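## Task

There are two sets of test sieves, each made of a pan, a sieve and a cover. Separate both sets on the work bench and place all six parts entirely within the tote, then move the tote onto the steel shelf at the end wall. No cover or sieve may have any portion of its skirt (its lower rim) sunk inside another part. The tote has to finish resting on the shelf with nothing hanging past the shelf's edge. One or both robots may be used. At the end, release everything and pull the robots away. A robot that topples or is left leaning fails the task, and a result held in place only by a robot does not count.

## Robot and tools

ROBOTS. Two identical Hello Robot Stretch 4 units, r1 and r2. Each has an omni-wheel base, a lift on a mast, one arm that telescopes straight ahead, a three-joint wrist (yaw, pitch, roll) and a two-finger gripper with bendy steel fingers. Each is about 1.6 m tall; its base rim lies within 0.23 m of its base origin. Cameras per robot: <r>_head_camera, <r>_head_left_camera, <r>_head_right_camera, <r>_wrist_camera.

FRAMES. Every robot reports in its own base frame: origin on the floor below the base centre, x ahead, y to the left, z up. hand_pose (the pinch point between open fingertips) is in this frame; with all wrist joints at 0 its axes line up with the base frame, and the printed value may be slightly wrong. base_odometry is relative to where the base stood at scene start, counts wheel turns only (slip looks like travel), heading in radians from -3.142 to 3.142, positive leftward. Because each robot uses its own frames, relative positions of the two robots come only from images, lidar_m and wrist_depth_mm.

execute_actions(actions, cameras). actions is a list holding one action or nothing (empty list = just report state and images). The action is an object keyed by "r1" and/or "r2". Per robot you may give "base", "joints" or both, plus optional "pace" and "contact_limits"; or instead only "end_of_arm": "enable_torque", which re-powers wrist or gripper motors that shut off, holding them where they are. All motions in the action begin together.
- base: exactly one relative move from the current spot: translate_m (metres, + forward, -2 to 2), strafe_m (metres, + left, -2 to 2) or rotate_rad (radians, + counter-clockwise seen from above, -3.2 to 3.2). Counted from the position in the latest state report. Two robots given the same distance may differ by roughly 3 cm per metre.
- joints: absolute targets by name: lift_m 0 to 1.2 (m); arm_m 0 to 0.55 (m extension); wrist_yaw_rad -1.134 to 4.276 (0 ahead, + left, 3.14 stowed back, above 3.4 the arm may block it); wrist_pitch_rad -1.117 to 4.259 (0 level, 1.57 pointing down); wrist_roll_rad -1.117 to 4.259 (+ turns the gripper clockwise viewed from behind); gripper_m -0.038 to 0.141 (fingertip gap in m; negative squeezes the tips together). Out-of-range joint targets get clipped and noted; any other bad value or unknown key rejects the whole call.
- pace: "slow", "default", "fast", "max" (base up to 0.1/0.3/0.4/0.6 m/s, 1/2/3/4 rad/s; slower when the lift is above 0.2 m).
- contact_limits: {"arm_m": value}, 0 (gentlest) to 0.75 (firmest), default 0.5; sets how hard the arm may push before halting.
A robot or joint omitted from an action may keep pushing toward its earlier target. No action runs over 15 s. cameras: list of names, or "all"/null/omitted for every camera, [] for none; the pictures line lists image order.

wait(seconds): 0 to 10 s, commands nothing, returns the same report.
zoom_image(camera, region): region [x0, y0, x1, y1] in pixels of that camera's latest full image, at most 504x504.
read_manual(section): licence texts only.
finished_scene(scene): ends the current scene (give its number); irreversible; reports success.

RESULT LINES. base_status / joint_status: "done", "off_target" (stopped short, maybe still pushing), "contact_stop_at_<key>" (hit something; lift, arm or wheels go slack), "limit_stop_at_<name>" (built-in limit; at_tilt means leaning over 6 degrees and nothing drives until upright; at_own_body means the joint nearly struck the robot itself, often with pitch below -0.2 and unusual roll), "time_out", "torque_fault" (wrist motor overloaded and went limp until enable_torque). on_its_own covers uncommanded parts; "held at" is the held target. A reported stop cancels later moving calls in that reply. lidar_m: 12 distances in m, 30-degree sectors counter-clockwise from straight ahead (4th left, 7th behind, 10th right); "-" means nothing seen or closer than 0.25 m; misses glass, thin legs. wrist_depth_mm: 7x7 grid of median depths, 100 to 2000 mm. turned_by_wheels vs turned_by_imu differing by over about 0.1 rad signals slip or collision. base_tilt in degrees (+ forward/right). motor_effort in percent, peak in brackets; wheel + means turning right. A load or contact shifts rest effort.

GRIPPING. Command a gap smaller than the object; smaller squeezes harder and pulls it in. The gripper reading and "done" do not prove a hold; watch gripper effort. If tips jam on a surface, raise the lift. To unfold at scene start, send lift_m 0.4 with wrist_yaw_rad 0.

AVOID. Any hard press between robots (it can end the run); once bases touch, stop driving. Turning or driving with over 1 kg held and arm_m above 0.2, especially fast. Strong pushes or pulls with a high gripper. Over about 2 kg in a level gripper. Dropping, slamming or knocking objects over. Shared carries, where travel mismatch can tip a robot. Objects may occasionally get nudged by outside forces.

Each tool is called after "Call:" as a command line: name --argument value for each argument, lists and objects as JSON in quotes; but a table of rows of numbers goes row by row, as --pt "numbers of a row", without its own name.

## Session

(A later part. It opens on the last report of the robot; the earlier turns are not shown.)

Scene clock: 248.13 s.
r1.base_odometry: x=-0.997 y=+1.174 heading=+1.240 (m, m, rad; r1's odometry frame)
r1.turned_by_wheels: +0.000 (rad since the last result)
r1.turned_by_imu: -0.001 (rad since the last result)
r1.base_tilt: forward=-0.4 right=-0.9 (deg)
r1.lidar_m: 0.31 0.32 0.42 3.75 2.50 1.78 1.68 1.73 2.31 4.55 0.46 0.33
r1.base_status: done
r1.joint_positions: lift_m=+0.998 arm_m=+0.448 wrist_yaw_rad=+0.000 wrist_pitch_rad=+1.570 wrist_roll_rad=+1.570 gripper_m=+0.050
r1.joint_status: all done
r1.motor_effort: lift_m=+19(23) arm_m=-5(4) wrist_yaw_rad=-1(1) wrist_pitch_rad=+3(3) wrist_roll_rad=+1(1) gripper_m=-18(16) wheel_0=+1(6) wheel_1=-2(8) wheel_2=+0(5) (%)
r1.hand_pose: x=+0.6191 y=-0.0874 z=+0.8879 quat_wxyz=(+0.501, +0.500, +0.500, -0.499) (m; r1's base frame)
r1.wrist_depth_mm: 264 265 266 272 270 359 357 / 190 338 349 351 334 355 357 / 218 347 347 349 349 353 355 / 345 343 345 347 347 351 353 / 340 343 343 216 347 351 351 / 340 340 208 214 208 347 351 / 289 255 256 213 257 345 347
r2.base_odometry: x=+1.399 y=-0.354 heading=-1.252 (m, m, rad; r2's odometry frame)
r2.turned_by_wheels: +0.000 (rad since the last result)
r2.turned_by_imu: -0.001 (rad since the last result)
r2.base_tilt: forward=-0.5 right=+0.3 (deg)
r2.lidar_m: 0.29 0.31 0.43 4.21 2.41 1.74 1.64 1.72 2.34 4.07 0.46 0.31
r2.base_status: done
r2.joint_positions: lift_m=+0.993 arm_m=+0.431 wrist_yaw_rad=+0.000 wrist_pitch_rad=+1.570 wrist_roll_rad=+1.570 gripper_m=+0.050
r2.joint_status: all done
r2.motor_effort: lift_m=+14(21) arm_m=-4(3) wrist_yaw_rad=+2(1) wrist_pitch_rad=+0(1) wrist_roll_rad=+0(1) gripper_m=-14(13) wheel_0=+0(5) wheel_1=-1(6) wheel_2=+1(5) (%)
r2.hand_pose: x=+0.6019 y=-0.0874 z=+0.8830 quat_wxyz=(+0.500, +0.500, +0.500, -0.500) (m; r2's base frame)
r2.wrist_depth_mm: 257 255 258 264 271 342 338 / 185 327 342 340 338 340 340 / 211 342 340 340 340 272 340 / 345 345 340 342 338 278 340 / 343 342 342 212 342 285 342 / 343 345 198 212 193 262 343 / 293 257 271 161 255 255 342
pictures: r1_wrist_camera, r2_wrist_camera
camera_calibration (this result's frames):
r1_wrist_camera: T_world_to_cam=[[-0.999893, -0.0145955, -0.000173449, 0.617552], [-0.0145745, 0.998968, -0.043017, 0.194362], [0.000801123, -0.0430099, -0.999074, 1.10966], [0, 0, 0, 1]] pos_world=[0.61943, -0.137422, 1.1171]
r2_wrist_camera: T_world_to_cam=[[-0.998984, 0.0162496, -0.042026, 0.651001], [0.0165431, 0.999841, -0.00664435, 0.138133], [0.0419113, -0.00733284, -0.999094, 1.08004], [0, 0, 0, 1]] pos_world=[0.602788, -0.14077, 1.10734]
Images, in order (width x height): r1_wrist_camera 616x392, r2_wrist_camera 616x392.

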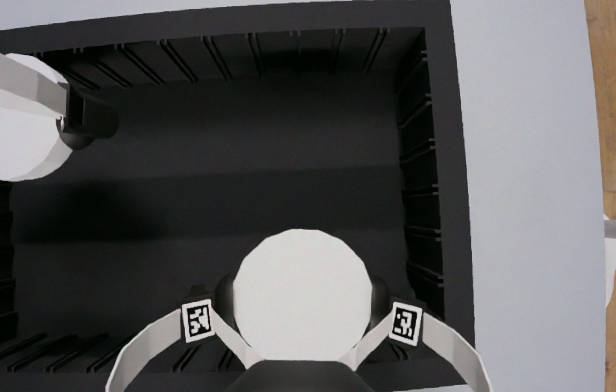

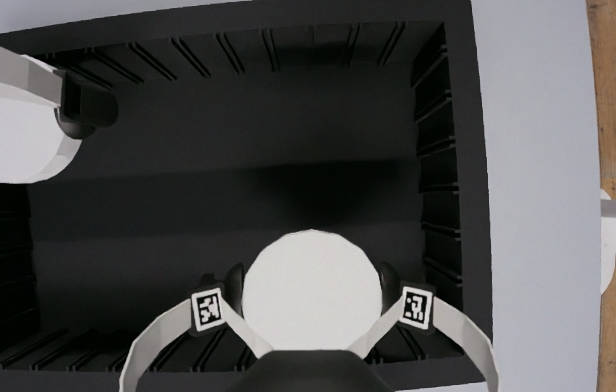

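Call:
execute_actions --actions '[{"r1": {"joints": {"lift_m": 0.904}, "pace": "default"}, "r2": {"joints": {"lift_m": 0.899}, "pace": "default"}}]' --cameras '["r1_wrist_camera", "r2_wrist_camera"]'

Scene clock: 253.90 s.
r1.base_odometry: x=-0.997 y=+1.174 heading=+1.240 (m, m, rad; r1's odometry frame)
r1.turned_by_wheels: +0.000 (rad since the last result)
r1.turned_by_imu: -0.001 (rad since the last result)
r1.base_tilt: forward=-0.4 right=-1.0 (deg)
r1.lidar_m: 0.30 0.33 0.42 3.79 2.47 1.77 1.69 1.73 2.30 4.56 0.46 0.33
r1.base_status: not commanded
r1.joint_positions: lift_m=+0.904 arm_m=+0.448 wrist_yaw_rad=+0.000 wrist_pitch_rad=+1.570 wrist_roll_rad=+1.570 gripper_m=+0.050
r1.joint_status: all done
r1.motor_effort: lift_m=+18(17) arm_m=-5(5) wrist_yaw_rad=-1(0) wrist_pitch_rad=+2(2) wrist_roll_rad=+2(1) gripper_m=-16(19) wheel_0=+1(1) wheel_1=-2(2) wheel_2=+0(0) (%)
r1.hand_pose: x=+0.6191 y=-0.0874 z=+0.7939 quat_wxyz=(+0.501, +0.500, +0.500, -0.499) (m; r1's base frame)
r1.wrist_depth_mm: 242 249 257 258 258 179 263 / 190 255 255 257 257 187 262 / 217 253 255 255 256 192 171 / 251 252 254 254 255 196 170 / 250 251 252 216 253 198 169 / 249 249 208 214 208 195 168 / 247 248 249 213 238 171 167
r2.base_odometry: x=+1.399 y=-0.354 heading=-1.252 (m, m, rad; r2's odometry frame)
r2.turned_by_wheels: +0.000 (rad since the last result)
r2.turned_by_imu: -0.001 (rad since the last result)
r2.base_tilt: forward=-0.4 right=+0.3 (deg)
r2.lidar_m: 0.29 0.31 0.41 4.19 2.40 1.75 1.66 1.74 2.35 4.08 0.46 0.31
r2.base_status: not commanded
r2.joint_positions: lift_m=+0.899 arm_m=+0.431 wrist_yaw_rad=+0.000 wrist_pitch_rad=+1.570 wrist_roll_rad=+1.570 gripper_m=+0.050
r2.joint_status: all done
r2.motor_effort: lift_m=+15(9) arm_m=-4(4) wrist_yaw_rad=+2(1) wrist_pitch_rad=+0(1) wrist_roll_rad=+0(0) gripper_m=-16(12) wheel_0=+0(0) wheel_1=-2(2) wheel_2=+1(1) (%)
r2.hand_pose: x=+0.6019 y=-0.0874 z=+0.7890 quat_wxyz=(+0.500, +0.500, +0.500, -0.500) (m; r2's base frame)
r2.wrist_depth_mm: 234 239 247 247 245 196 - / 185 247 246 246 246 204 159 / 211 248 247 247 246 209 160 / 248 249 247 247 246 216 160 / 249 247 248 212 246 219 160 / 250 249 198 213 194 200 160 / 250 249 248 161 247 183 -
pictures: r1_wrist_camera, r2_wrist_camera
camera_calibration (this result's frames):
r1_wrist_camera: T_world_to_cam=[[-0.999893, -0.0145956, -0.000173568, 0.617532], [-0.0145746, 0.998968, -0.043017, 0.190318], [0.000801247, -0.0430099, -0.999074, 1.01573], [0, 0, 0, 1]] pos_world=[0.619426, -0.137422, 1.02309]
r2_wrist_camera: T_world_to_cam=[[-0.998984, 0.0162499, -0.0420258, 0.647047], [0.0165433, 0.999841, -0.00664435, 0.137509], [0.0419112, -0.00733285, -0.999094, 0.986142], [0, 0, 0, 1]] pos_world=[0.602785, -0.14077, 1.01336]
Images, in order (width x height): r1_wrist_camera 616x392, r2_wrist_camera 616x392.

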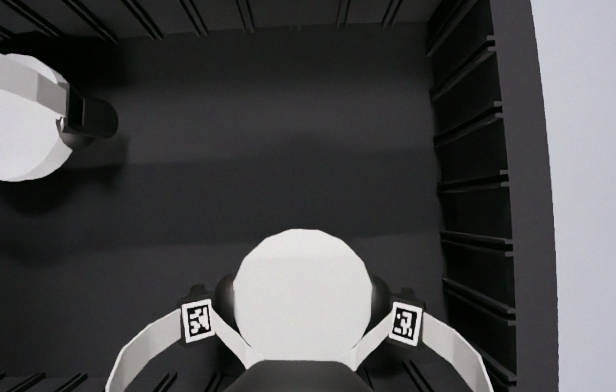

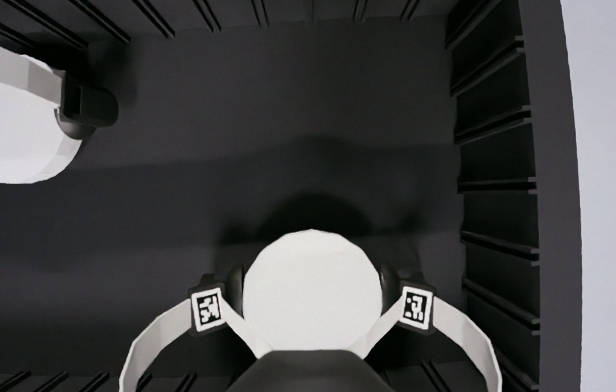

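Call:
execute_actions --actions '[{"r1": {"joints": {"lift_m": 0.898}, "pace": "default"}, "r2": {"joints": {"lift_m": 0.893}, "pace": "default"}}]' --cameras '[]'

Call:
execute_actions --actions '[{"r1": {"joints": {"lift_m": 0.904, "gripper_m": 0.092}, "pace": "slow"}, "r2": {"joints": {"lift_m": 0.899, "gripper_m": 0.092}, "pace": "slow"}}]' --cameras '["r1_wrist_camera", "r2_wrist_camera"]'

Scene clock: 263.60 s.
r1.base_odometry: x=-0.997 y=+1.174 heading=+1.240 (m, m, rad; r1's odometry frame)
r1.turned_by_wheels: +0.000 (rad since the last result)
r1.turned_by_imu: -0.001 (rad since the last result)
r1.base_tilt: forward=-0.3 right=-1.0 (deg)
r1.lidar_m: 0.30 0.32 0.41 3.75 2.50 1.79 1.67 1.75 2.34 4.56 0.45 0.33
r1.base_status: not commanded
r1.joint_positions: lift_m=+0.898 arm_m=+0.448 wrist_yaw_rad=+0.000 wrist_pitch_rad=+1.570 wrist_roll_rad=+1.570 gripper_m=+0.050
r1.joint_status: all done
r1.motor_effort: lift_m=+19(21) arm_m=-5(5) wrist_yaw_rad=-1(1) wrist_pitch_rad=+2(2) wrist_roll_rad=+1(1) gripper_m=-18(17) wheel_0=+1(1) wheel_1=-2(2) wheel_2=+0(0) (%)
r1.hand_pose: x=+0.6191 y=-0.0874 z=+0.7879 quat_wxyz=(+0.501, +0.500, +0.500, -0.499) (m; r1's base frame)
r1.wrist_depth_mm: 242 249 251 252 253 179 257 / 191 249 250 251 252 187 166 / 217 247 248 250 250 192 165 / 246 247 247 248 249 195 164 / 244 245 246 216 248 198 163 / 243 244 208 215 208 195 162 / 242 241 243 213 237 171 -
r2.base_odometry: x=+1.399 y=-0.354 heading=-1.252 (m, m, rad; r2's odometry frame)
r2.turned_by_wheels: +0.000 (rad since the last result)
r2.turned_by_imu: -0.001 (rad since the last result)
r2.base_tilt: forward=-0.5 right=+0.3 (deg)
r2.lidar_m: 0.29 0.31 0.43 4.21 2.40 1.75 1.65 1.73 2.37 4.09 0.43 0.32
r2.base_status: not commanded
r2.joint_positions: lift_m=+0.893 arm_m=+0.431 wrist_yaw_rad=+0.000 wrist_pitch_rad=+1.570 wrist_roll_rad=+1.570 gripper_m=+0.050
r2.joint_status: all done
r2.motor_effort: lift_m=+14(12) arm_m=-4(4) wrist_yaw_rad=+1(2) wrist_pitch_rad=+0(2) wrist_roll_rad=+1(0) gripper_m=-14(15) wheel_0=+0(0) wheel_1=-1(1) wheel_2=+1(1) (%)
r2.hand_pose: x=+0.6019 y=-0.0874 z=+0.7830 quat_wxyz=(+0.500, +0.500, +0.500, -0.500) (m; r2's base frame)
r2.wrist_depth_mm: 234 239 240 241 240 197 - / 185 242 240 240 239 204 154 / 211 243 241 239 240 210 154 / 242 244 241 242 240 215 158 / 243 242 242 213 241 219 156 / 243 243 198 212 193 200 158 / 244 244 242 161 241 184 -
pictures: none
No camera images: the call's "cameras" was empty. Leave "cameras" out to get every camera's image.

Scene clock: 265.53 s.
r1.base_odometry: x=-0.997 y=+1.174 heading=+1.240 (m, m, rad; r1's odometry frame)
r1.turned_by_wheels: +0.000 (rad since the last result)
r1.turned_by_imu: +0.000 (rad since the last result)
r1.base_tilt: forward=-0.4 right=-1.0 (deg)
r1.lidar_m: 0.29 0.32 0.43 3.78 2.49 1.76 1.69 1.75 2.31 4.55 0.45 0.34
r1.base_status: not commanded
r1.joint_positions: lift_m=+0.904 arm_m=+0.448 wrist_yaw_rad=+0.000 wrist_pitch_rad=+1.570 wrist_roll_rad=+1.570 gripper_m=+0.092
r1.joint_status: all done
r1.motor_effort: lift_m=+24(25) arm_m=-5(5) wrist_yaw_rad=-2(2) wrist_pitch_rad=+4(2) wrist_roll_rad=+2(2) gripper_m=-2(18) wheel_0=+1(1) wheel_1=-2(2) wheel_2=+0(0) (%)
r1.hand_pose: x=+0.6191 y=-0.0874 z=+0.7935 quat_wxyz=(+0.501, +0.500, +0.500, -0.499) (m; r1's base frame)
r1.wrist_depth_mm: 242 249 255 257 258 178 263 / 198 254 256 256 257 187 262 / 231 253 255 255 256 192 171 / 251 253 252 254 254 196 170 / 249 251 251 230 253 198 169 / 248 249 221 229 213 195 168 / 247 248 249 146 250 174 167
r2.base_odometry: x=+1.399 y=-0.354 heading=-1.252 (m, m, rad; r2's odometry frame)
r2.turned_by_wheels: +0.000 (rad since the last result)
r2.turned_by_imu: -0.001 (rad since the last result)
r2.base_tilt: forward=-0.4 right=+0.3 (deg)
r2.lidar_m: 0.28 0.31 0.44 4.22 2.43 1.72 1.65 1.73 2.32 4.09 0.45 0.33
r2.base_status: not commanded
r2.joint_positions: lift_m=+0.899 arm_m=+0.431 wrist_yaw_rad=+0.000 wrist_pitch_rad=+1.570 wrist_roll_rad=+1.570 gripper_m=+0.092
r2.joint_status: all done
r2.motor_effort: lift_m=+21(24) arm_m=-4(4) wrist_yaw_rad=+1(1) wrist_pitch_rad=-2(2) wrist_roll_rad=+0(0) gripper_m=-4(13) wheel_0=+0(0) wheel_1=-2(2) wheel_2=+1(1) (%)
r2.hand_pose: x=+0.6019 y=-0.0874 z=+0.7884 quat_wxyz=(+0.500, +0.500, +0.500, -0.500) (m; r2's base frame)
r2.wrist_depth_mm: 236 240 247 247 246 197 - / 187 247 246 246 247 204 159 / 226 247 248 247 247 210 160 / 248 248 248 246 246 214 160 / 248 247 247 224 246 219 160 / 250 249 199 225 195 203 160 / 249 249 250 125 247 187 -
pictures: r1_wrist_camera, r2_wrist_camera
camera_calibration (this result's frames):
r1_wrist_camera: T_world_to_cam=[[-0.999893, -0.0145942, -0.000204202, 0.617562], [-0.0145719, 0.998968, -0.0430175, 0.190299], [0.000831797, -0.0430099, -0.999074, 1.0153], [0, 0, 0, 1]] pos_world=[0.619424, -0.137422, 1.02267]
r2_wrist_camera: T_world_to_cam=[[-0.998986, 0.01625, -0.0419892, 0.646981], [0.0165432, 0.999841, -0.00664496, 0.137506], [0.0418745, -0.00733285, -0.999096, 0.985567], [0, 0, 0, 1]] pos_world=[0.60278, -0.14077, 1.01276]
Images, in order (width x height): r1_wrist_camera 616x392, r2_wrist_camera 616x392.

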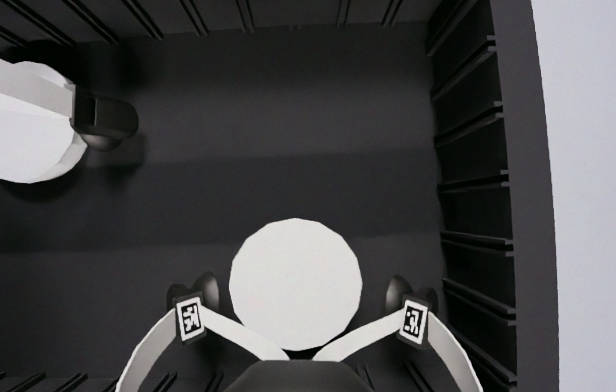

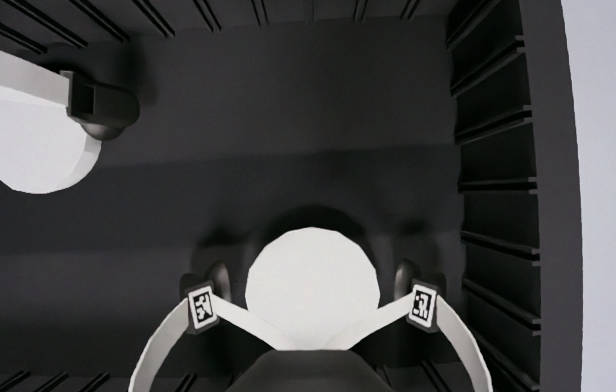

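Call:
execute_actions --actions '[{"r1": {"joints": {"lift_m": 1.005}, "pace": "fast"}, "r2": {"joints": {"lift_m": 1.0}, "pace": "fast"}}]' --cameras '[]'

Call:
execute_actions --actions '[{"r1": {"base": {"strafe_m": 0.436}, "joints": {"arm_m": 0.328, "gripper_m": 0.105}, "pace": "fast"}, "r2": {"base": {"strafe_m": 0.46}, "joints": {"arm_m": 0.326, "gripper_m": 0.105}, "pace": "fast"}}]' --cameras '["r1_wrist_camera", "r2_wrist_camera"]'

Scene clock: 275.37 s.
r1.base_odometry: x=-0.997 y=+1.174 heading=+1.240 (m, m, rad; r1's odometry frame)
r1.turned_by_wheels: +0.000 (rad since the last result)
r1.turned_by_imu: -0.001 (rad since the last result)
r1.base_tilt: forward=-0.4 right=-1.0 (deg)
r1.lidar_m: 0.30 0.31 0.43 3.78 2.50 1.78 1.68 1.75 2.33 4.56 0.45 0.30
r1.base_status: not commanded
r1.joint_positions: lift_m=+1.005 arm_m=+0.448 wrist_yaw_rad=+0.000 wrist_pitch_rad=+1.570 wrist_roll_rad=+1.570 gripper_m=+0.092
r1.joint_status: all done
r1.motor_effort: lift_m=+23(21) arm_m=-5(5) wrist_yaw_rad=-1(0) wrist_pitch_rad=+3(4) wrist_roll_rad=+1(2) gripper_m=-2(3) wheel_0=+1(1) wheel_1=-2(2) wheel_2=+0(0) (%)
r1.hand_pose: x=+0.6191 y=-0.0874 z=+0.8946 quat_wxyz=(+0.501, +0.500, +0.500, -0.499) (m; r1's base frame)
r1.wrist_depth_mm: 271 272 272 276 276 364 366 / 198 327 355 355 334 364 362 / 353 330 355 355 355 359 364 / 349 351 351 355 353 359 362 / 347 351 351 330 351 355 357 / 345 349 221 345 213 355 355 / 289 265 270 146 264 351 353
r2.base_odometry: x=+1.399 y=-0.354 heading=-1.252 (m, m, rad; r2's odometry frame)
r2.turned_by_wheels: +0.000 (rad since the last result)
r2.turned_by_imu: -0.001 (rad since the last result)
r2.base_tilt: forward=-0.4 right=+0.3 (deg)
r2.lidar_m: 0.30 0.30 0.42 4.22 2.43 1.72 1.67 1.71 2.33 4.08 0.46 0.32
r2.base_status: not commanded
r2.joint_positions: lift_m=+1.000 arm_m=+0.431 wrist_yaw_rad=+0.000 wrist_pitch_rad=+1.570 wrist_roll_rad=+1.570 gripper_m=+0.092
r2.joint_status: all done
r2.motor_effort: lift_m=+20(21) arm_m=-4(4) wrist_yaw_rad=+1(1) wrist_pitch_rad=-2(0) wrist_roll_rad=+1(1) gripper_m=-6(1) wheel_0=+0(0) wheel_1=-2(2) wheel_2=+1(1) (%)
r2.hand_pose: x=+0.6019 y=-0.0874 z=+0.8895 quat_wxyz=(+0.500, +0.500, +0.500, -0.500) (m; r2's base frame)
r2.wrist_depth_mm: 262 264 262 263 270 347 347 / 187 304 347 347 345 347 345 / 349 325 347 347 347 347 347 / 349 351 347 347 347 281 349 / 351 349 349 325 347 286 349 / 349 351 200 330 195 262 349 / 291 266 285 125 265 262 347
pictures: none
No camera images: the call's "cameras" was empty. Leave "cameras" out to get every camera's image.

Scene clock: 277.97 s.
r1.base_odometry: x=-1.409 y=+1.316 heading=+1.240 (m, m, rad; r1's odometry frame)
r1.turned_by_wheels: +0.000 (rad since the last result)
r1.turned_by_imu: +0.001 (rad since the last result)
r1.base_tilt: forward=-0.4 right=-1.0 (deg)
r1.lidar_m: 0.27 0.30 3.52 3.33 2.52 1.77 1.70 1.74 2.34 1.34 0.45 0.31
r1.base_status: done
r1.joint_positions: lift_m=+1.005 arm_m=+0.329 wrist_yaw_rad=+0.000 wrist_pitch_rad=+1.570 wrist_roll_rad=+1.570 gripper_m=+0.105
r1.joint_status: all done
r1.motor_effort: lift_m=+22(23) arm_m=-5(9) wrist_yaw_rad=-1(2) wrist_pitch_rad=+2(2) wrist_roll_rad=+1(2) gripper_m=-2(2) wheel_0=-1(10) wheel_1=+2(10) wheel_2=+0(3) (%)
r1.hand_pose: x=+0.5000 y=-0.0874 z=+0.8946 quat_wxyz=(+0.500, +0.500, +0.500, -0.500) (m; r1's base frame)
r1.wrist_depth_mm: 359 362 362 364 364 366 1138 / 357 359 357 359 364 364 1118 / 355 357 357 357 362 359 1138 / 351 353 357 355 357 359 1098 / 351 353 353 322 355 355 904 / 349 349 222 320 218 355 891 / 345 347 349 147 349 353 1098
r2.base_odometry: x=+1.836 y=-0.210 heading=-1.252 (m, m, rad; r2's odometry frame)
r2.turned_by_wheels: +0.000 (rad since the last result)
r2.turned_by_imu: -0.001 (rad since the last result)
r2.base_tilt: forward=-0.5 right=+0.3 (deg)
r2.lidar_m: 0.28 0.30 3.90 3.75 2.45 1.75 1.66 1.72 2.37 1.31 0.45 0.32
r2.base_status: done
r2.joint_positions: lift_m=+1.000 arm_m=+0.327 wrist_yaw_rad=+0.000 wrist_pitch_rad=+1.570 wrist_roll_rad=+1.570 gripper_m=+0.105
r2.joint_status: all done
r2.motor_effort: lift_m=+21(21) arm_m=-4(5) wrist_yaw_rad=+2(1) wrist_pitch_rad=+1(3) wrist_roll_rad=+0(0) gripper_m=+0(0) wheel_0=+2(9) wheel_1=+1(8) wheel_2=+0(1) (%)
r2.hand_pose: x=+0.4978 y=-0.0874 z=+0.8895 quat_wxyz=(+0.500, +0.500, +0.500, -0.500) (m; r2's base frame)
r2.wrist_depth_mm: 351 351 351 351 349 349 1098 / 353 351 349 351 347 347 1098 / 353 351 351 351 349 347 1118 / 353 355 351 349 349 351 904 / 353 353 351 317 349 349 878 / 355 353 195 317 213 349 1008 / 353 351 351 122 349 349 1118
pictures: r1_wrist_camera, r2_wrist_camera
camera_calibration (this result's frames):
r1_wrist_camera: T_world_to_cam=[[-0.999896, -0.0143939, 0.0000005775, 0.498335], [-0.0143806, 0.998971, -0.0430144, 0.192814], [0.00061857, -0.04301, -0.999074, 1.11651], [0, 0, 0, 1]] pos_world=[0.500365, -0.137422, 1.12377]
r2_wrist_camera: T_world_to_cam=[[-0.998989, 0.016395, -0.0418542, 0.547188], [0.0166875, 0.999839, -0.00664717, 0.139828], [0.0417385, -0.00733889, -0.999102, 1.09095], [0, 0, 0, 1]] pos_world=[0.498767, -0.14077, 1.1138]
Images, in order (width x height): r1_wrist_camera 616x392, r2_wrist_camera 616x392.

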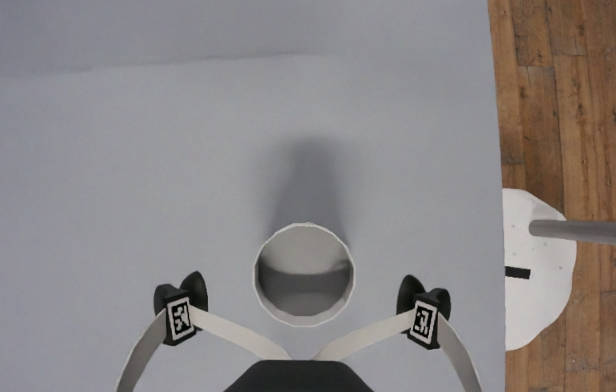

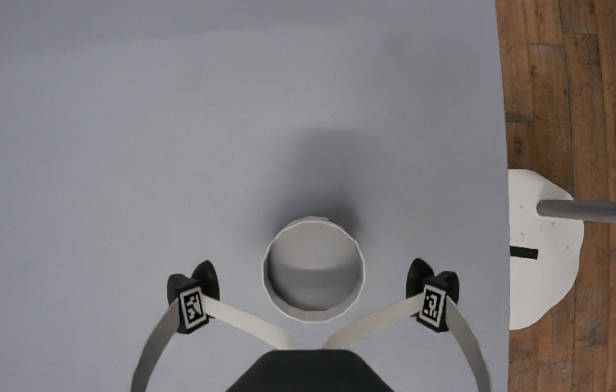

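Call:
execute_actions --actions '[{"r1": {"joints": {"lift_m": 0.923, "gripper_m": 0.092}, "pace": "fast"}, "r2": {"joints": {"lift_m": 0.918, "gripper_m": 0.092}, "pace": "fast"}}]' --cameras '[]'

Call:
execute_actions --actions '[{"r1": {"joints": {"gripper_m": 0.055}, "pace": "default"}, "r2": {"joints": {"gripper_m": 0.055}, "pace": "default"}}]' --cameras '[]'

Call:
execute_actions --actions '[{"r1": {"joints": {"lift_m": 0.955}, "pace": "default"}, "r2": {"joints": {"lift_m": 0.95}, "pace": "default"}}]' --cameras '["r1_wrist_camera", "r2_wrist_camera", "r2_head_right_camera", "r1_head_right_camera"]'

Scene clock: 290.13 s.
r1.base_odometry: x=-1.409 y=+1.316 heading=+1.240 (m, m, rad; r1's odometry frame)
r1.turned_by_wheels: +0.000 (rad since the last result)
r1.turned_by_imu: -0.001 (rad since the last result)
r1.base_tilt: forward=-0.4 right=-1.0 (deg)
r1.lidar_m: 0.29 0.31 3.53 3.33 2.51 1.77 1.70 1.75 2.33 1.35 0.46 0.32
r1.base_status: not commanded
r1.joint_positions: lift_m=+0.923 arm_m=+0.329 wrist_yaw_rad=+0.000 wrist_pitch_rad=+1.570 wrist_roll_rad=+1.570 gripper_m=+0.092
r1.joint_status: all done
r1.motor_effort: lift_m=+18(21) arm_m=-5(5) wrist_yaw_rad=-1(1) wrist_pitch_rad=+1(3) wrist_roll_rad=+1(2) gripper_m=-2(4) wheel_0=-1(1) wheel_1=+2(2) wheel_2=+0(0) (%)
r1.hand_pose: x=+0.5000 y=-0.0874 z=+0.8129 quat_wxyz=(+0.500, +0.500, +0.500, -0.500) (m; r1's base frame)
r1.wrist_depth_mm: 278 278 279 281 282 283 1042 / 276 276 278 279 281 281 1042 / 274 276 277 278 279 279 1025 / 274 273 274 276 277 277 831 / 272 273 274 241 274 276 759 / 271 271 221 240 213 274 544 / 268 268 271 146 272 273 273
r2.base_odometry: x=+1.836 y=-0.210 heading=-1.252 (m, m, rad; r2's odometry frame)
r2.turned_by_wheels: +0.000 (rad since the last result)
r2.turned_by_imu: -0.001 (rad since the last result)
r2.base_tilt: forward=-0.4 right=+0.3 (deg)
r2.lidar_m: 0.28 0.30 3.93 3.75 2.46 1.74 1.67 1.74 2.37 1.32 0.46 0.32
r2.base_status: not commanded
r2.joint_positions: lift_m=+0.918 arm_m=+0.327 wrist_yaw_rad=+0.000 wrist_pitch_rad=+1.570 wrist_roll_rad=+1.570 gripper_m=+0.092
r2.joint_status: all done
r2.motor_effort: lift_m=+14(13) arm_m=-4(4) wrist_yaw_rad=+1(1) wrist_pitch_rad=-1(1) wrist_roll_rad=+0(0) gripper_m=-2(1) wheel_0=+2(2) wheel_1=+1(1) wheel_2=+0(0) (%)
r2.hand_pose: x=+0.4978 y=-0.0874 z=+0.8080 quat_wxyz=(+0.500, +0.500, +0.500, -0.500) (m; r2's base frame)
r2.wrist_depth_mm: 272 270 270 268 268 267 647 / 270 268 270 268 268 267 647 / 271 271 270 268 267 268 266 / 270 271 270 270 267 268 267 / 272 270 270 236 270 267 267 / 272 271 200 237 194 268 267 / 272 272 270 124 268 266 268
pictures: none
No camera images: the call's "cameras" was empty. Leave "cameras" out to get every camera's image.

Scene clock: 291.33 s.
r1.base_odometry: x=-1.409 y=+1.316 heading=+1.240 (m, m, rad; r1's odometry frame)
r1.turned_by_wheels: +0.000 (rad since the last result)
r1.turned_by_imu: +0.000 (rad since the last result)
r1.base_tilt: forward=-0.4 right=-1.0 (deg)
r1.lidar_m: 0.28 0.31 3.52 3.35 2.51 1.76 1.69 1.76 2.33 1.35 0.45 0.31
r1.base_status: not commanded
r1.joint_positions: lift_m=+0.923 arm_m=+0.329 wrist_yaw_rad=+0.000 wrist_pitch_rad=+1.570 wrist_roll_rad=+1.570 gripper_m=+0.055
r1.joint_status: all done
r1.motor_effort: lift_m=+18(18) arm_m=-5(5) wrist_yaw_rad=+1(0) wrist_pitch_rad=+2(2) wrist_roll_rad=+1(1) gripper_m=-15(14) wheel_0=-1(1) wheel_1=+2(2) wheel_2=+0(0) (%)
r1.hand_pose: x=+0.5000 y=-0.0874 z=+0.8129 quat_wxyz=(+0.500, +0.500, +0.500, -0.500) (m; r1's base frame)
r1.wrist_depth_mm: 278 278 279 279 279 282 1042 / 276 276 277 277 279 281 1042 / 273 276 277 277 278 279 1042 / 273 274 274 276 277 278 820 / 271 272 273 236 274 276 759 / 268 271 209 236 209 274 544 / 268 267 268 227 271 272 274
r2.base_odometry: x=+1.836 y=-0.210 heading=-1.252 (m, m, rad; r2's odometry frame)
r2.turned_by_wheels: +0.000 (rad since the last result)
r2.turned_by_imu: +0.000 (rad since the last result)
r2.base_tilt: forward=-0.5 right=+0.3 (deg)
r2.lidar_m: 0.28 0.29 3.92 3.75 2.43 1.75 1.67 1.75 2.34 1.33 0.43 0.31
r2.base_status: not commanded
r2.joint_positions: lift_m=+0.918 arm_m=+0.327 wrist_yaw_rad=+0.000 wrist_pitch_rad=+1.570 wrist_roll_rad=+1.570 gripper_m=+0.055
r2.joint_status: all done
r2.motor_effort: lift_m=+14(14) arm_m=-4(4) wrist_yaw_rad=+2(1) wrist_pitch_rad=-2(1) wrist_roll_rad=+1(0) gripper_m=-10(13) wheel_0=+2(2) wheel_1=+1(1) wheel_2=+0(0) (%)
r2.hand_pose: x=+0.4978 y=-0.0874 z=+0.8080 quat_wxyz=(+0.500, +0.500, +0.500, -0.500) (m; r2's base frame)
r2.wrist_depth_mm: 270 270 267 268 268 267 640 / 268 270 270 268 267 268 640 / 271 270 268 268 267 266 267 / 271 270 268 268 267 267 266 / 271 271 270 228 267 268 267 / 273 271 195 228 195 267 268 / 271 270 270 122 268 267 267
pictures: none
No camera images: the call's "cameras" was empty. Leave "cameras" out to get every camera's image.

Scene clock: 292.27 s.
r1.base_odometry: x=-1.409 y=+1.316 heading=+1.240 (m, m, rad; r1's odometry frame)
r1.turned_by_wheels: +0.000 (rad since the last result)
r1.turned_by_imu: +0.000 (rad since the last result)
r1.base_tilt: forward=-0.3 right=-1.0 (deg)
r1.lidar_m: 0.29 0.31 3.52 3.32 2.50 1.78 1.71 1.76 2.35 1.36 0.45 0.32
r1.base_status: not commanded
r1.joint_positions: lift_m=+0.955 arm_m=+0.329 wrist_yaw_rad=+0.000 wrist_pitch_rad=+1.570 wrist_roll_rad=+1.570 gripper_m=+0.055
r1.joint_status: all done
r1.motor_effort: lift_m=+24(23) arm_m=-5(5) wrist_yaw_rad=-1(1) wrist_pitch_rad=+2(1) wrist_roll_rad=+1(2) gripper_m=-14(15) wheel_0=-1(1) wheel_1=+2(2) wheel_2=+0(0) (%)
r1.hand_pose: x=+0.5000 y=-0.0874 z=+0.8445 quat_wxyz=(+0.500, +0.500, +0.500, -0.500) (m; r1's base frame)
r1.wrist_depth_mm: 309 309 310 312 314 312 1078 / 309 307 309 310 310 314 1078 / 306 306 307 309 309 312 1060 / 304 304 306 306 307 309 1060 / 301 303 303 236 306 307 831 / 298 301 209 236 210 304 831 / 300 298 300 226 303 304 1042
r2.base_odometry: x=+1.836 y=-0.210 heading=-1.252 (m, m, rad; r2's odometry frame)
r2.turned_by_wheels: +0.000 (rad since the last result)
r2.turned_by_imu: +0.000 (rad since the last result)
r2.base_tilt: forward=-0.4 right=+0.4 (deg)
r2.lidar_m: 0.28 0.29 3.95 3.73 2.42 1.75 1.64 1.73 2.35 1.34 0.44 0.31
r2.base_status: not commanded
r2.joint_positions: lift_m=+0.950 arm_m=+0.327 wrist_yaw_rad=+0.000 wrist_pitch_rad=+1.570 wrist_roll_rad=+1.570 gripper_m=+0.055
r2.joint_status: all done
r2.motor_effort: lift_m=+22(21) arm_m=-4(4) wrist_yaw_rad=+1(1) wrist_pitch_rad=-1(1) wrist_roll_rad=+0(1) gripper_m=-10(16) wheel_0=+2(2) wheel_1=+1(1) wheel_2=+0(0) (%)
r2.hand_pose: x=+0.4978 y=-0.0874 z=+0.8394 quat_wxyz=(+0.500, +0.500, +0.500, -0.500) (m; r2's base frame)
r2.wrist_depth_mm: 301 301 300 298 298 298 1042 / 301 301 300 298 298 297 1060 / 301 301 300 300 298 300 1060 / 301 301 300 300 300 300 854 / 303 303 301 229 298 300 831 / 303 303 195 229 194 300 842 / 301 301 303 122 301 298 1078
pictures: r1_head_right_camera, r1_wrist_camera, r2_head_right_camera, r2_wrist_camera
camera_calibration (this result's frames):
r1_wrist_camera: T_world_to_cam=[[-0.999896, -0.014394, 0.000125972, 0.498188], [-0.0143861, 0.998971, -0.0430126, 0.190659], [0.000493281, -0.04301, -0.999075, 1.06651], [0, 0, 0, 1]] pos_world=[0.500353, -0.137422, 1.07366]
r2_wrist_camera: T_world_to_cam=[[-0.998992, 0.0163953, -0.0417967, 0.545022], [0.0166874, 0.999839, -0.00664812, 0.139496], [0.041681, -0.0073389, -0.999104, 1.04094], [0, 0, 0, 1]] pos_world=[0.498757, -0.14077, 1.06372]
Images, in order (width x height): r1_head_right_camera 420x672, r1_wrist_camera 616x392, r2_head_right_camera 420x672, r2_wrist_camera 616x392.

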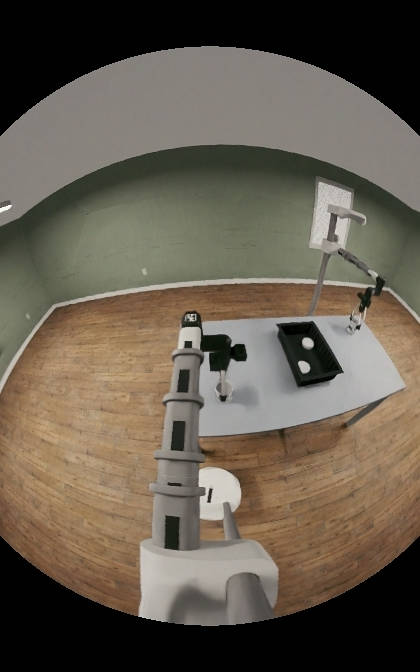

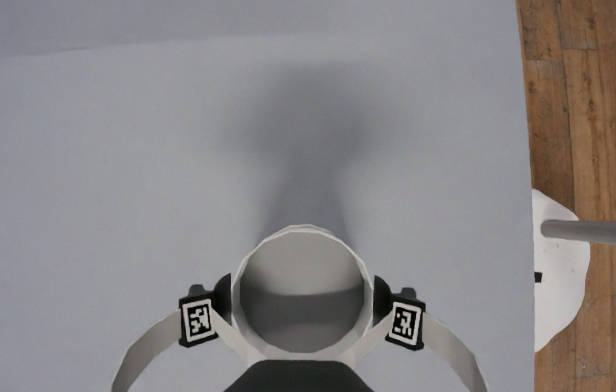

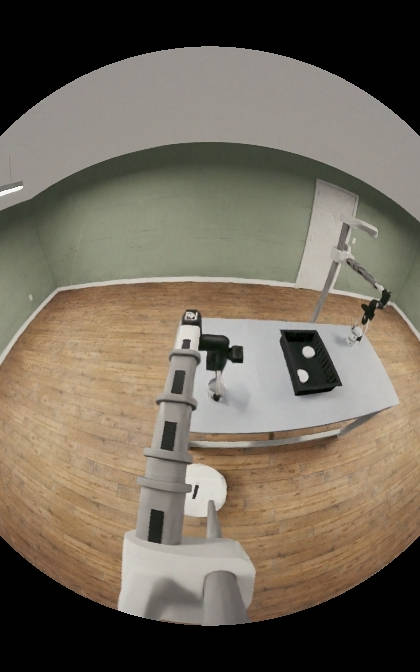

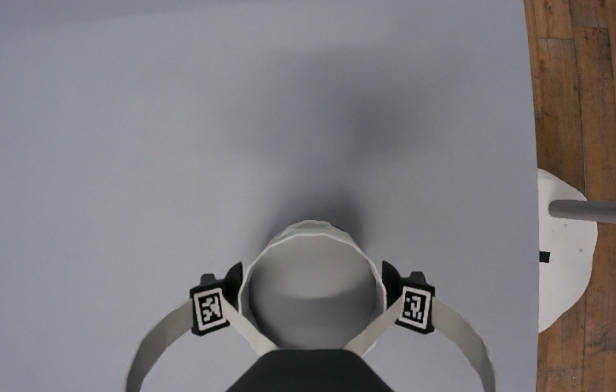

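Call:
execute_actions --actions '[]'

Scene clock: 319.40 s.
r1.base_odometry: x=-1.409 y=+1.316 heading=+1.240 (m, m, rad; r1's odometry frame)
r1.turned_by_wheels: +0.000 (rad since the last result)
r1.turned_by_imu: -0.001 (rad since the last result)
r1.base_tilt: forward=-0.3 right=-1.0 (deg)
r1.lidar_m: 0.28 0.32 3.53 3.34 2.52 1.78 1.69 1.77 2.34 1.35 0.43 0.32
r1.base_status: not commanded
r1.joint_positions: lift_m=+0.955 arm_m=+0.329 wrist_yaw_rad=+0.000 wrist_pitch_rad=+1.570 wrist_roll_rad=+1.570 gripper_m=+0.055
r1.joint_status: all done
r1.motor_effort: lift_m=+23(23) arm_m=-5(5) wrist_yaw_rad=-1(1) wrist_pitch_rad=+2(1) wrist_roll_rad=+1(2) gripper_m=-13(15) wheel_0=-1(1) wheel_1=+2(2) wheel_2=+0(0) (%)
r1.hand_pose: x=+0.5000 y=-0.0874 z=+0.8445 quat_wxyz=(+0.500, +0.500, +0.500, -0.500) (m; r1's base frame)
r1.wrist_depth_mm: 307 309 310 312 312 314 1078 / 307 307 309 310 312 312 1078 / 306 306 307 309 309 310 1078 / 304 306 304 306 309 309 1060 / 301 303 304 237 306 307 842 / 300 301 209 236 210 304 842 / 298 298 300 226 301 304 1042
r2.base_odometry: x=+1.836 y=-0.210 heading=-1.252 (m, m, rad; r2's odometry frame)
r2.turned_by_wheels: +0.000 (rad since the last result)
r2.turned_by_imu: -0.001 (rad since the last result)
r2.base_tilt: forward=-0.5 right=+0.3 (deg)
r2.lidar_m: 0.28 0.30 3.92 3.74 2.48 1.76 1.66 1.73 2.36 1.30 0.43 0.30
r2.base_status: not commanded
r2.joint_positions: lift_m=+0.950 arm_m=+0.327 wrist_yaw_rad=+0.000 wrist_pitch_rad=+1.570 wrist_roll_rad=+1.570 gripper_m=+0.055
r2.joint_status: all done
r2.motor_effort: lift_m=+22(21) arm_m=-4(4) wrist_yaw_rad=+2(1) wrist_pitch_rad=-1(1) wrist_roll_rad=-1(1) gripper_m=-15(16) wheel_0=+2(2) wheel_1=+1(1) wheel_2=+0(0) (%)
r2.hand_pose: x=+0.4978 y=-0.0874 z=+0.8394 quat_wxyz=(+0.500, +0.500, +0.500, -0.500) (m; r2's base frame)
r2.wrist_depth_mm: 301 300 300 300 297 298 1042 / 303 300 300 300 298 298 1060 / 303 303 301 300 298 301 1042 / 303 301 301 301 300 300 831 / 303 301 303 227 298 298 842 / 303 303 195 228 194 297 854 / 303 303 303 123 300 300 1060
pictures: r1_head_camera, r1_head_left_camera, r1_head_right_camera, r1_wrist_camera, r2_head_camera, r2_head_left_camera, r2_head_right_camera, r2_wrist_camera
camera_calibration (this result's frames):
r1_wrist_camera: T_world_to_cam=[[-0.999896, -0.014394, 0.000125853, 0.498188], [-0.014386, 0.998971, -0.0430126, 0.190659], [0.000493398, -0.04301, -0.999075, 1.06651], [0, 0, 0, 1]] pos_world=[0.500353, -0.137422, 1.07366]
r2_wrist_camera: T_world_to_cam=[[-0.998992, 0.016395, -0.0417966, 0.545022], [0.016687, 0.999839, -0.00664813, 0.139496], [0.0416809, -0.00733888, -0.999104, 1.04094], [0, 0, 0, 1]] pos_world=[0.498757, -0.14077, 1.06372]
Images, in order (width x height): r1_head_camera 420x560, r1_head_left_camera 420x672, r1_head_right_camera 420x672, r1_wrist_camera 616x392, r2_head_camera 420x560, r2_head_left_camera 420x672, r2_head_right_camera 420x672, r2_wrist_camera 616x392.

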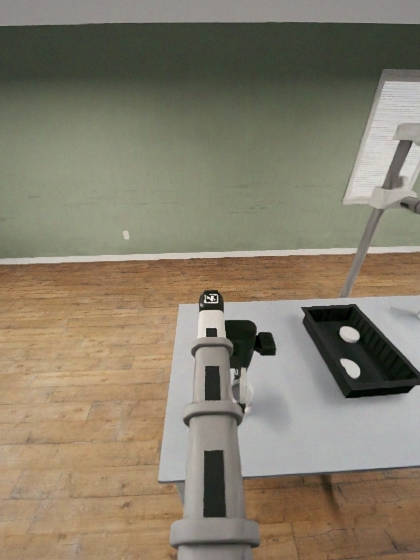

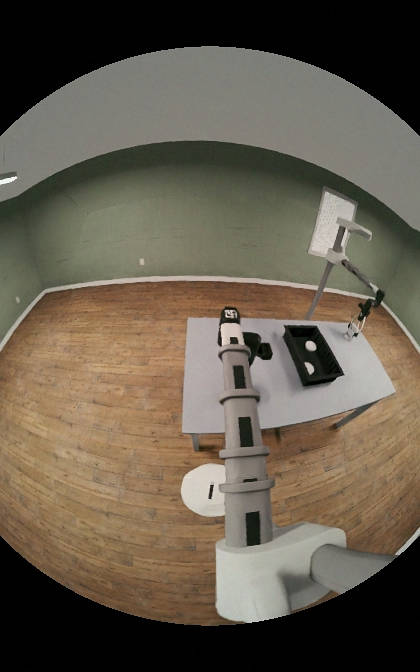

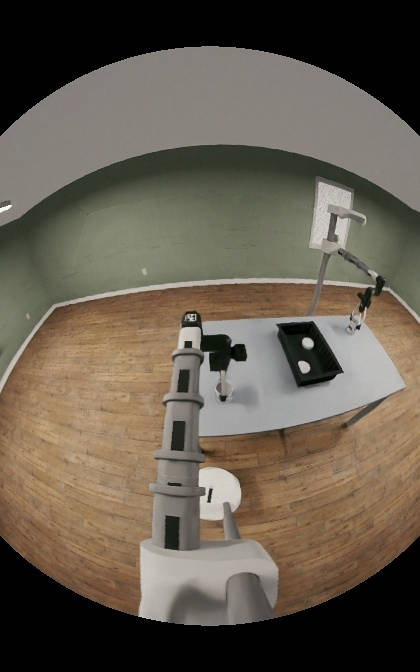

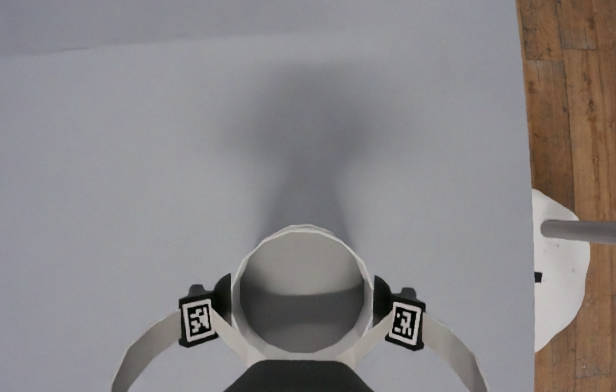

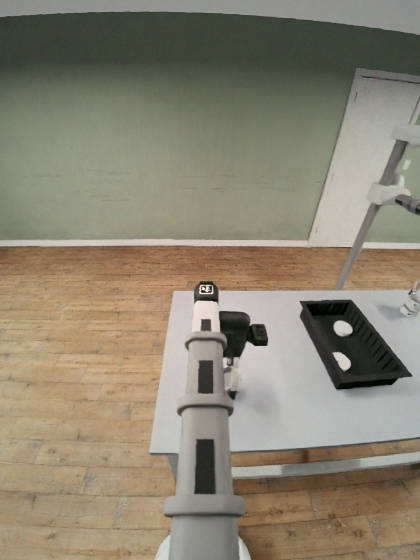

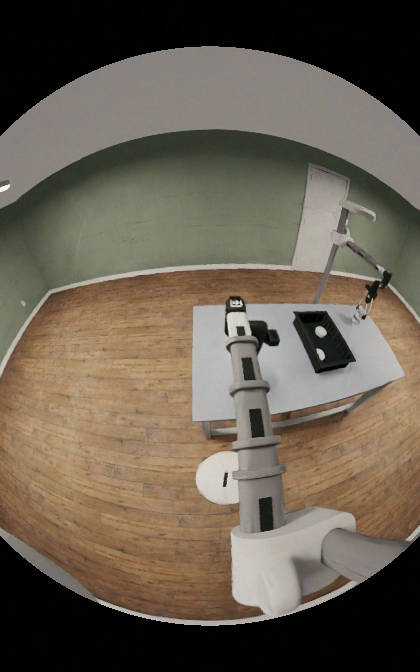

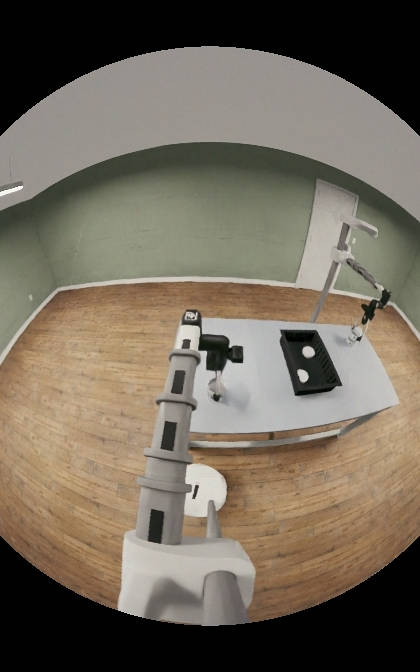

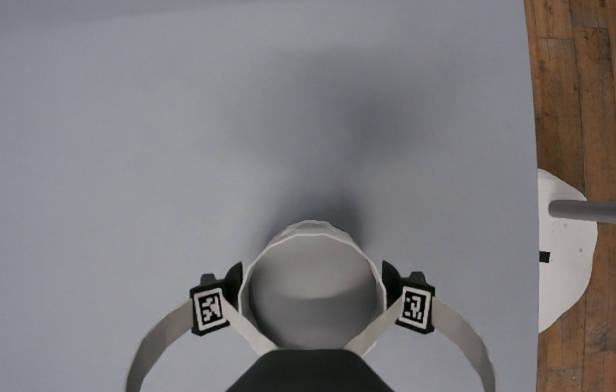

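Call:
execute_actions --actions '[{"r1": {"base": {"strafe_m": -0.55}, "joints": {"lift_m": 1.035, "arm_m": 0.45}}, "r2": {"base": {"strafe_m": -0.57}, "joints": {"lift_m": 1.03, "arm_m": 0.43}}}]' --cameras '["r1_wrist_camera", "r2_wrist_camera", "r1_head_camera", "r2_head_camera"]'

Scene clock: 329.33 s.
r1.base_odometry: x=-0.889 y=+1.137 heading=+1.240 (m, m, rad; r1's odometry frame)
r1.turned_by_wheels: +0.000 (rad since the last result)
r1.turned_by_imu: -0.002 (rad since the last result)
r1.base_tilt: forward=-0.4 right=-1.0 (deg)
r1.lidar_m: 0.31 0.33 0.44 3.89 2.46 1.78 1.69 1.74 2.33 4.44 0.46 0.33
r1.base_status: done
r1.joint_positions: lift_m=+1.035 arm_m=+0.449 wrist_yaw_rad=+0.000 wrist_pitch_rad=+1.570 wrist_roll_rad=+1.570 gripper_m=+0.055
r1.joint_status: all done
r1.motor_effort: lift_m=+22(23) arm_m=+6(8) wrist_yaw_rad=-2(1) wrist_pitch_rad=+3(1) wrist_roll_rad=+2(0) gripper_m=-15(15) wheel_0=+1(10) wheel_1=-1(11) wheel_2=+0(5) (%)
r1.hand_pose: x=+0.6202 y=-0.0874 z=+0.9245 quat_wxyz=(+0.500, +0.500, +0.500, -0.500) (m; r1's base frame)
r1.wrist_depth_mm: 389 389 392 394 394 394 397 / 387 387 392 389 392 392 394 / 384 384 387 389 389 389 392 / 294 304 296 325 300 389 389 / 377 357 377 237 359 384 387 / 375 375 210 236 211 387 382 / 373 370 375 226 330 382 384
r2.base_odometry: x=+1.294 y=-0.389 heading=-1.252 (m, m, rad; r2's odometry frame)
r2.turned_by_wheels: +0.000 (rad since the last result)
r2.turned_by_imu: +0.000 (rad since the last result)
r2.base_tilt: forward=-0.4 right=+0.3 (deg)
r2.lidar_m: 0.28 0.30 0.41 4.30 2.40 1.74 1.66 1.73 2.33 3.97 0.46 0.32
r2.base_status: done
r2.joint_positions: lift_m=+1.030 arm_m=+0.429 wrist_yaw_rad=+0.000 wrist_pitch_rad=+1.570 wrist_roll_rad=+1.570 gripper_m=+0.055
r2.joint_status: all done
r2.motor_effort: lift_m=+21(27) arm_m=+4(3) wrist_yaw_rad=+1(2) wrist_pitch_rad=-2(2) wrist_roll_rad=-1(0) gripper_m=-12(12) wheel_0=+0(8) wheel_1=+1(8) wheel_2=+0(0) (%)
r2.hand_pose: x=+0.6004 y=-0.0874 z=+0.9194 quat_wxyz=(+0.500, +0.500, +0.500, -0.500) (m; r2's base frame)
r2.wrist_depth_mm: 382 384 382 379 375 379 377 / 382 379 379 379 377 377 375 / 382 379 379 382 379 377 377 / 317 293 334 379 329 379 375 / 379 357 377 228 336 379 379 / 382 379 195 229 195 379 379 / 377 382 379 122 377 291 379
pictures: r1_head_camera, r1_wrist_camera, r2_head_camera, r2_wrist_camera
camera_calibration (this result's frames):
r1_wrist_camera: T_world_to_cam=[[-0.999895, -0.0144981, -0.00013328, 0.618602], [-0.014479, 0.998969, -0.0430164, 0.195893], [0.000756801, -0.0430099, -0.999074, 1.14627], [0, 0, 0, 1]] pos_world=[0.620506, -0.137422, 1.15372]
r2_wrist_camera: T_world_to_cam=[[-0.998981, 0.0163296, -0.0420743, 0.651068], [0.0166234, 0.99984, -0.00664351, 0.138351], [0.0419591, -0.00733616, -0.999092, 1.11643], [0, 0, 0, 1]] pos_world=[0.60126, -0.14077, 1.14373]
Images, in order (width x height): r1_head_camera 420x560, r1_wrist_camera 616x392, r2_head_camera 420x560, r2_wrist_camera 616x392.

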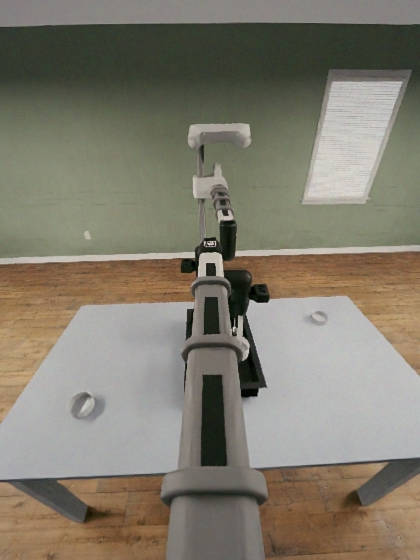

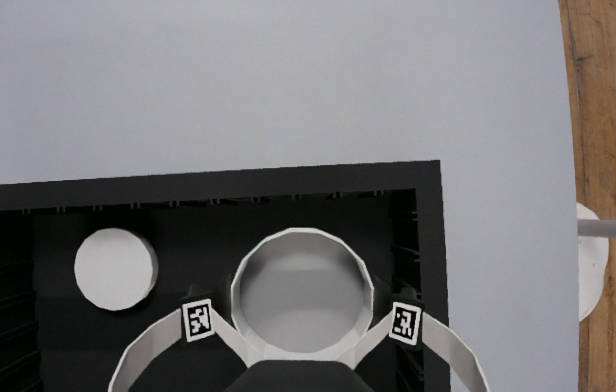

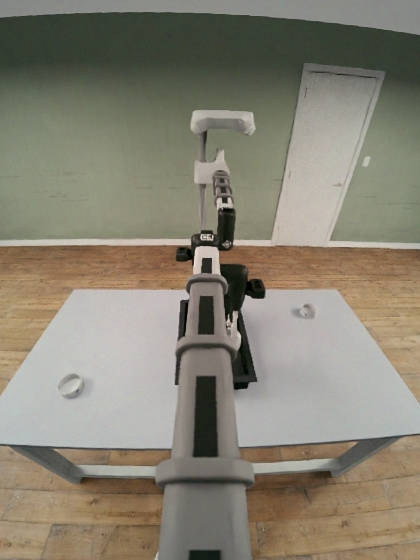

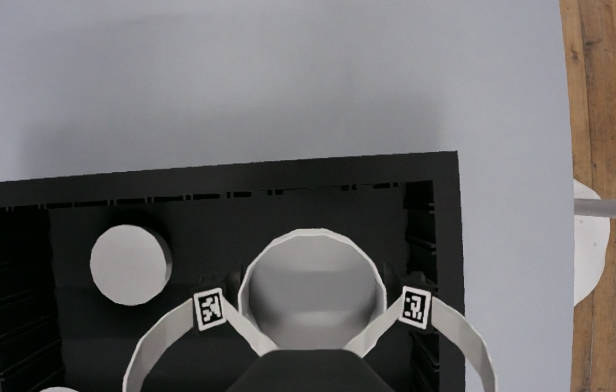

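Call:
execute_actions --actions '[{"r1": {"joints": {"lift_m": 0.912, "arm_m": 0.457}}, "r2": {"joints": {"lift_m": 0.902}}}]' --cameras '["r1_wrist_camera", "r2_wrist_camera"]'

Scene clock: 345.83 s.
r1.base_odometry: x=-0.889 y=+1.137 heading=+1.240 (m, m, rad; r1's odometry frame)
r1.turned_by_wheels: +0.000 (rad since the last result)
r1.turned_by_imu: -0.001 (rad since the last result)
r1.base_tilt: forward=-0.4 right=-0.9 (deg)
r1.lidar_m: 0.31 0.32 0.43 3.89 2.44 1.76 1.68 1.76 2.32 4.44 0.47 0.32
r1.base_status: not commanded
r1.joint_positions: lift_m=+0.912 arm_m=+0.456 wrist_yaw_rad=+0.000 wrist_pitch_rad=+1.570 wrist_roll_rad=+1.570 gripper_m=+0.055
r1.joint_status: all done
r1.motor_effort: lift_m=+19(21) arm_m=+6(3) wrist_yaw_rad=-2(2) wrist_pitch_rad=+1(2) wrist_roll_rad=+0(2) gripper_m=-14(14) wheel_0=+1(1) wheel_1=-1(1) wheel_2=+0(0) (%)
r1.hand_pose: x=+0.6272 y=-0.0874 z=+0.8019 quat_wxyz=(+0.500, +0.500, +0.500, -0.500) (m; r1's base frame)
r1.wrist_depth_mm: 266 267 267 268 270 271 271 / 265 266 266 266 268 270 268 / 263 264 264 177 178 179 268 / 175 182 204 262 262 186 266 / 236 258 259 236 260 202 177 / 235 257 209 236 210 198 177 / 254 256 256 226 258 176 175
r2.base_odometry: x=+1.294 y=-0.389 heading=-1.252 (m, m, rad; r2's odometry frame)
r2.turned_by_wheels: +0.000 (rad since the last result)
r2.turned_by_imu: -0.001 (rad since the last result)
r2.base_tilt: forward=-0.5 right=+0.3 (deg)
r2.lidar_m: 0.29 0.32 0.41 4.32 2.44 1.75 1.65 1.73 2.34 3.98 0.46 0.33
r2.base_status: not commanded
r2.joint_positions: lift_m=+0.902 arm_m=+0.429 wrist_yaw_rad=+0.000 wrist_pitch_rad=+1.570 wrist_roll_rad=+1.570 gripper_m=+0.055
r2.joint_status: all done
r2.motor_effort: lift_m=+14(23) arm_m=+4(4) wrist_yaw_rad=+0(1) wrist_pitch_rad=-1(0) wrist_roll_rad=+0(1) gripper_m=-10(13) wheel_0=+0(0) wheel_1=+1(1) wheel_2=+0(1) (%)
r2.hand_pose: x=+0.6004 y=-0.0874 z=+0.7920 quat_wxyz=(+0.500, +0.500, +0.500, -0.500) (m; r2's base frame)
r2.wrist_depth_mm: 253 253 253 252 252 251 - / 254 253 252 253 252 251 250 / 254 253 164 164 163 163 163 / 165 176 219 250 249 189 163 / 229 250 250 229 249 204 163 / 230 251 195 229 194 188 163 / 241 252 252 122 249 173 -
pictures: r1_wrist_camera, r2_wrist_camera
camera_calibration (this result's frames):
r1_wrist_camera: T_world_to_cam=[[-0.999895, -0.0144975, -0.000128036, 0.625583], [-0.0144786, 0.998969, -0.0430163, 0.190718], [0.000751532, -0.0430099, -0.999074, 1.02373], [0, 0, 0, 1]] pos_world=[0.627509, -0.137422, 1.03107]
r2_wrist_camera: T_world_to_cam=[[-0.998981, 0.0163296, -0.0420743, 0.645712], [0.0166234, 0.99984, -0.00664351, 0.137505], [0.0419591, -0.00733616, -0.999092, 0.989162], [0, 0, 0, 1]] pos_world=[0.601264, -0.14077, 1.01635]
Images, in order (width x height): r1_wrist_camera 616x392, r2_wrist_camera 616x392.

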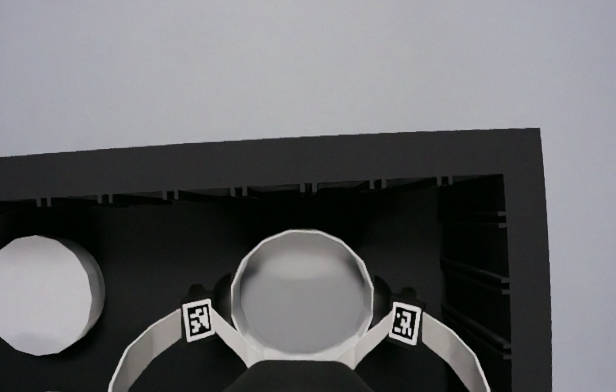

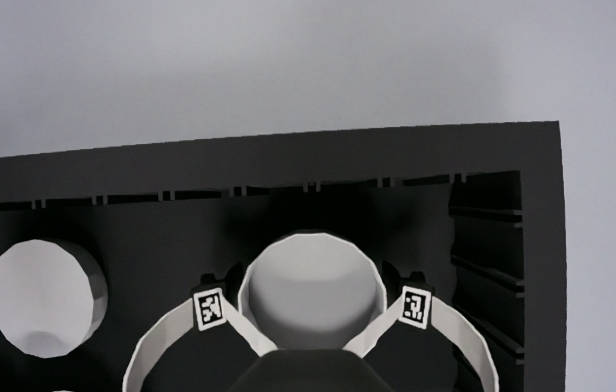

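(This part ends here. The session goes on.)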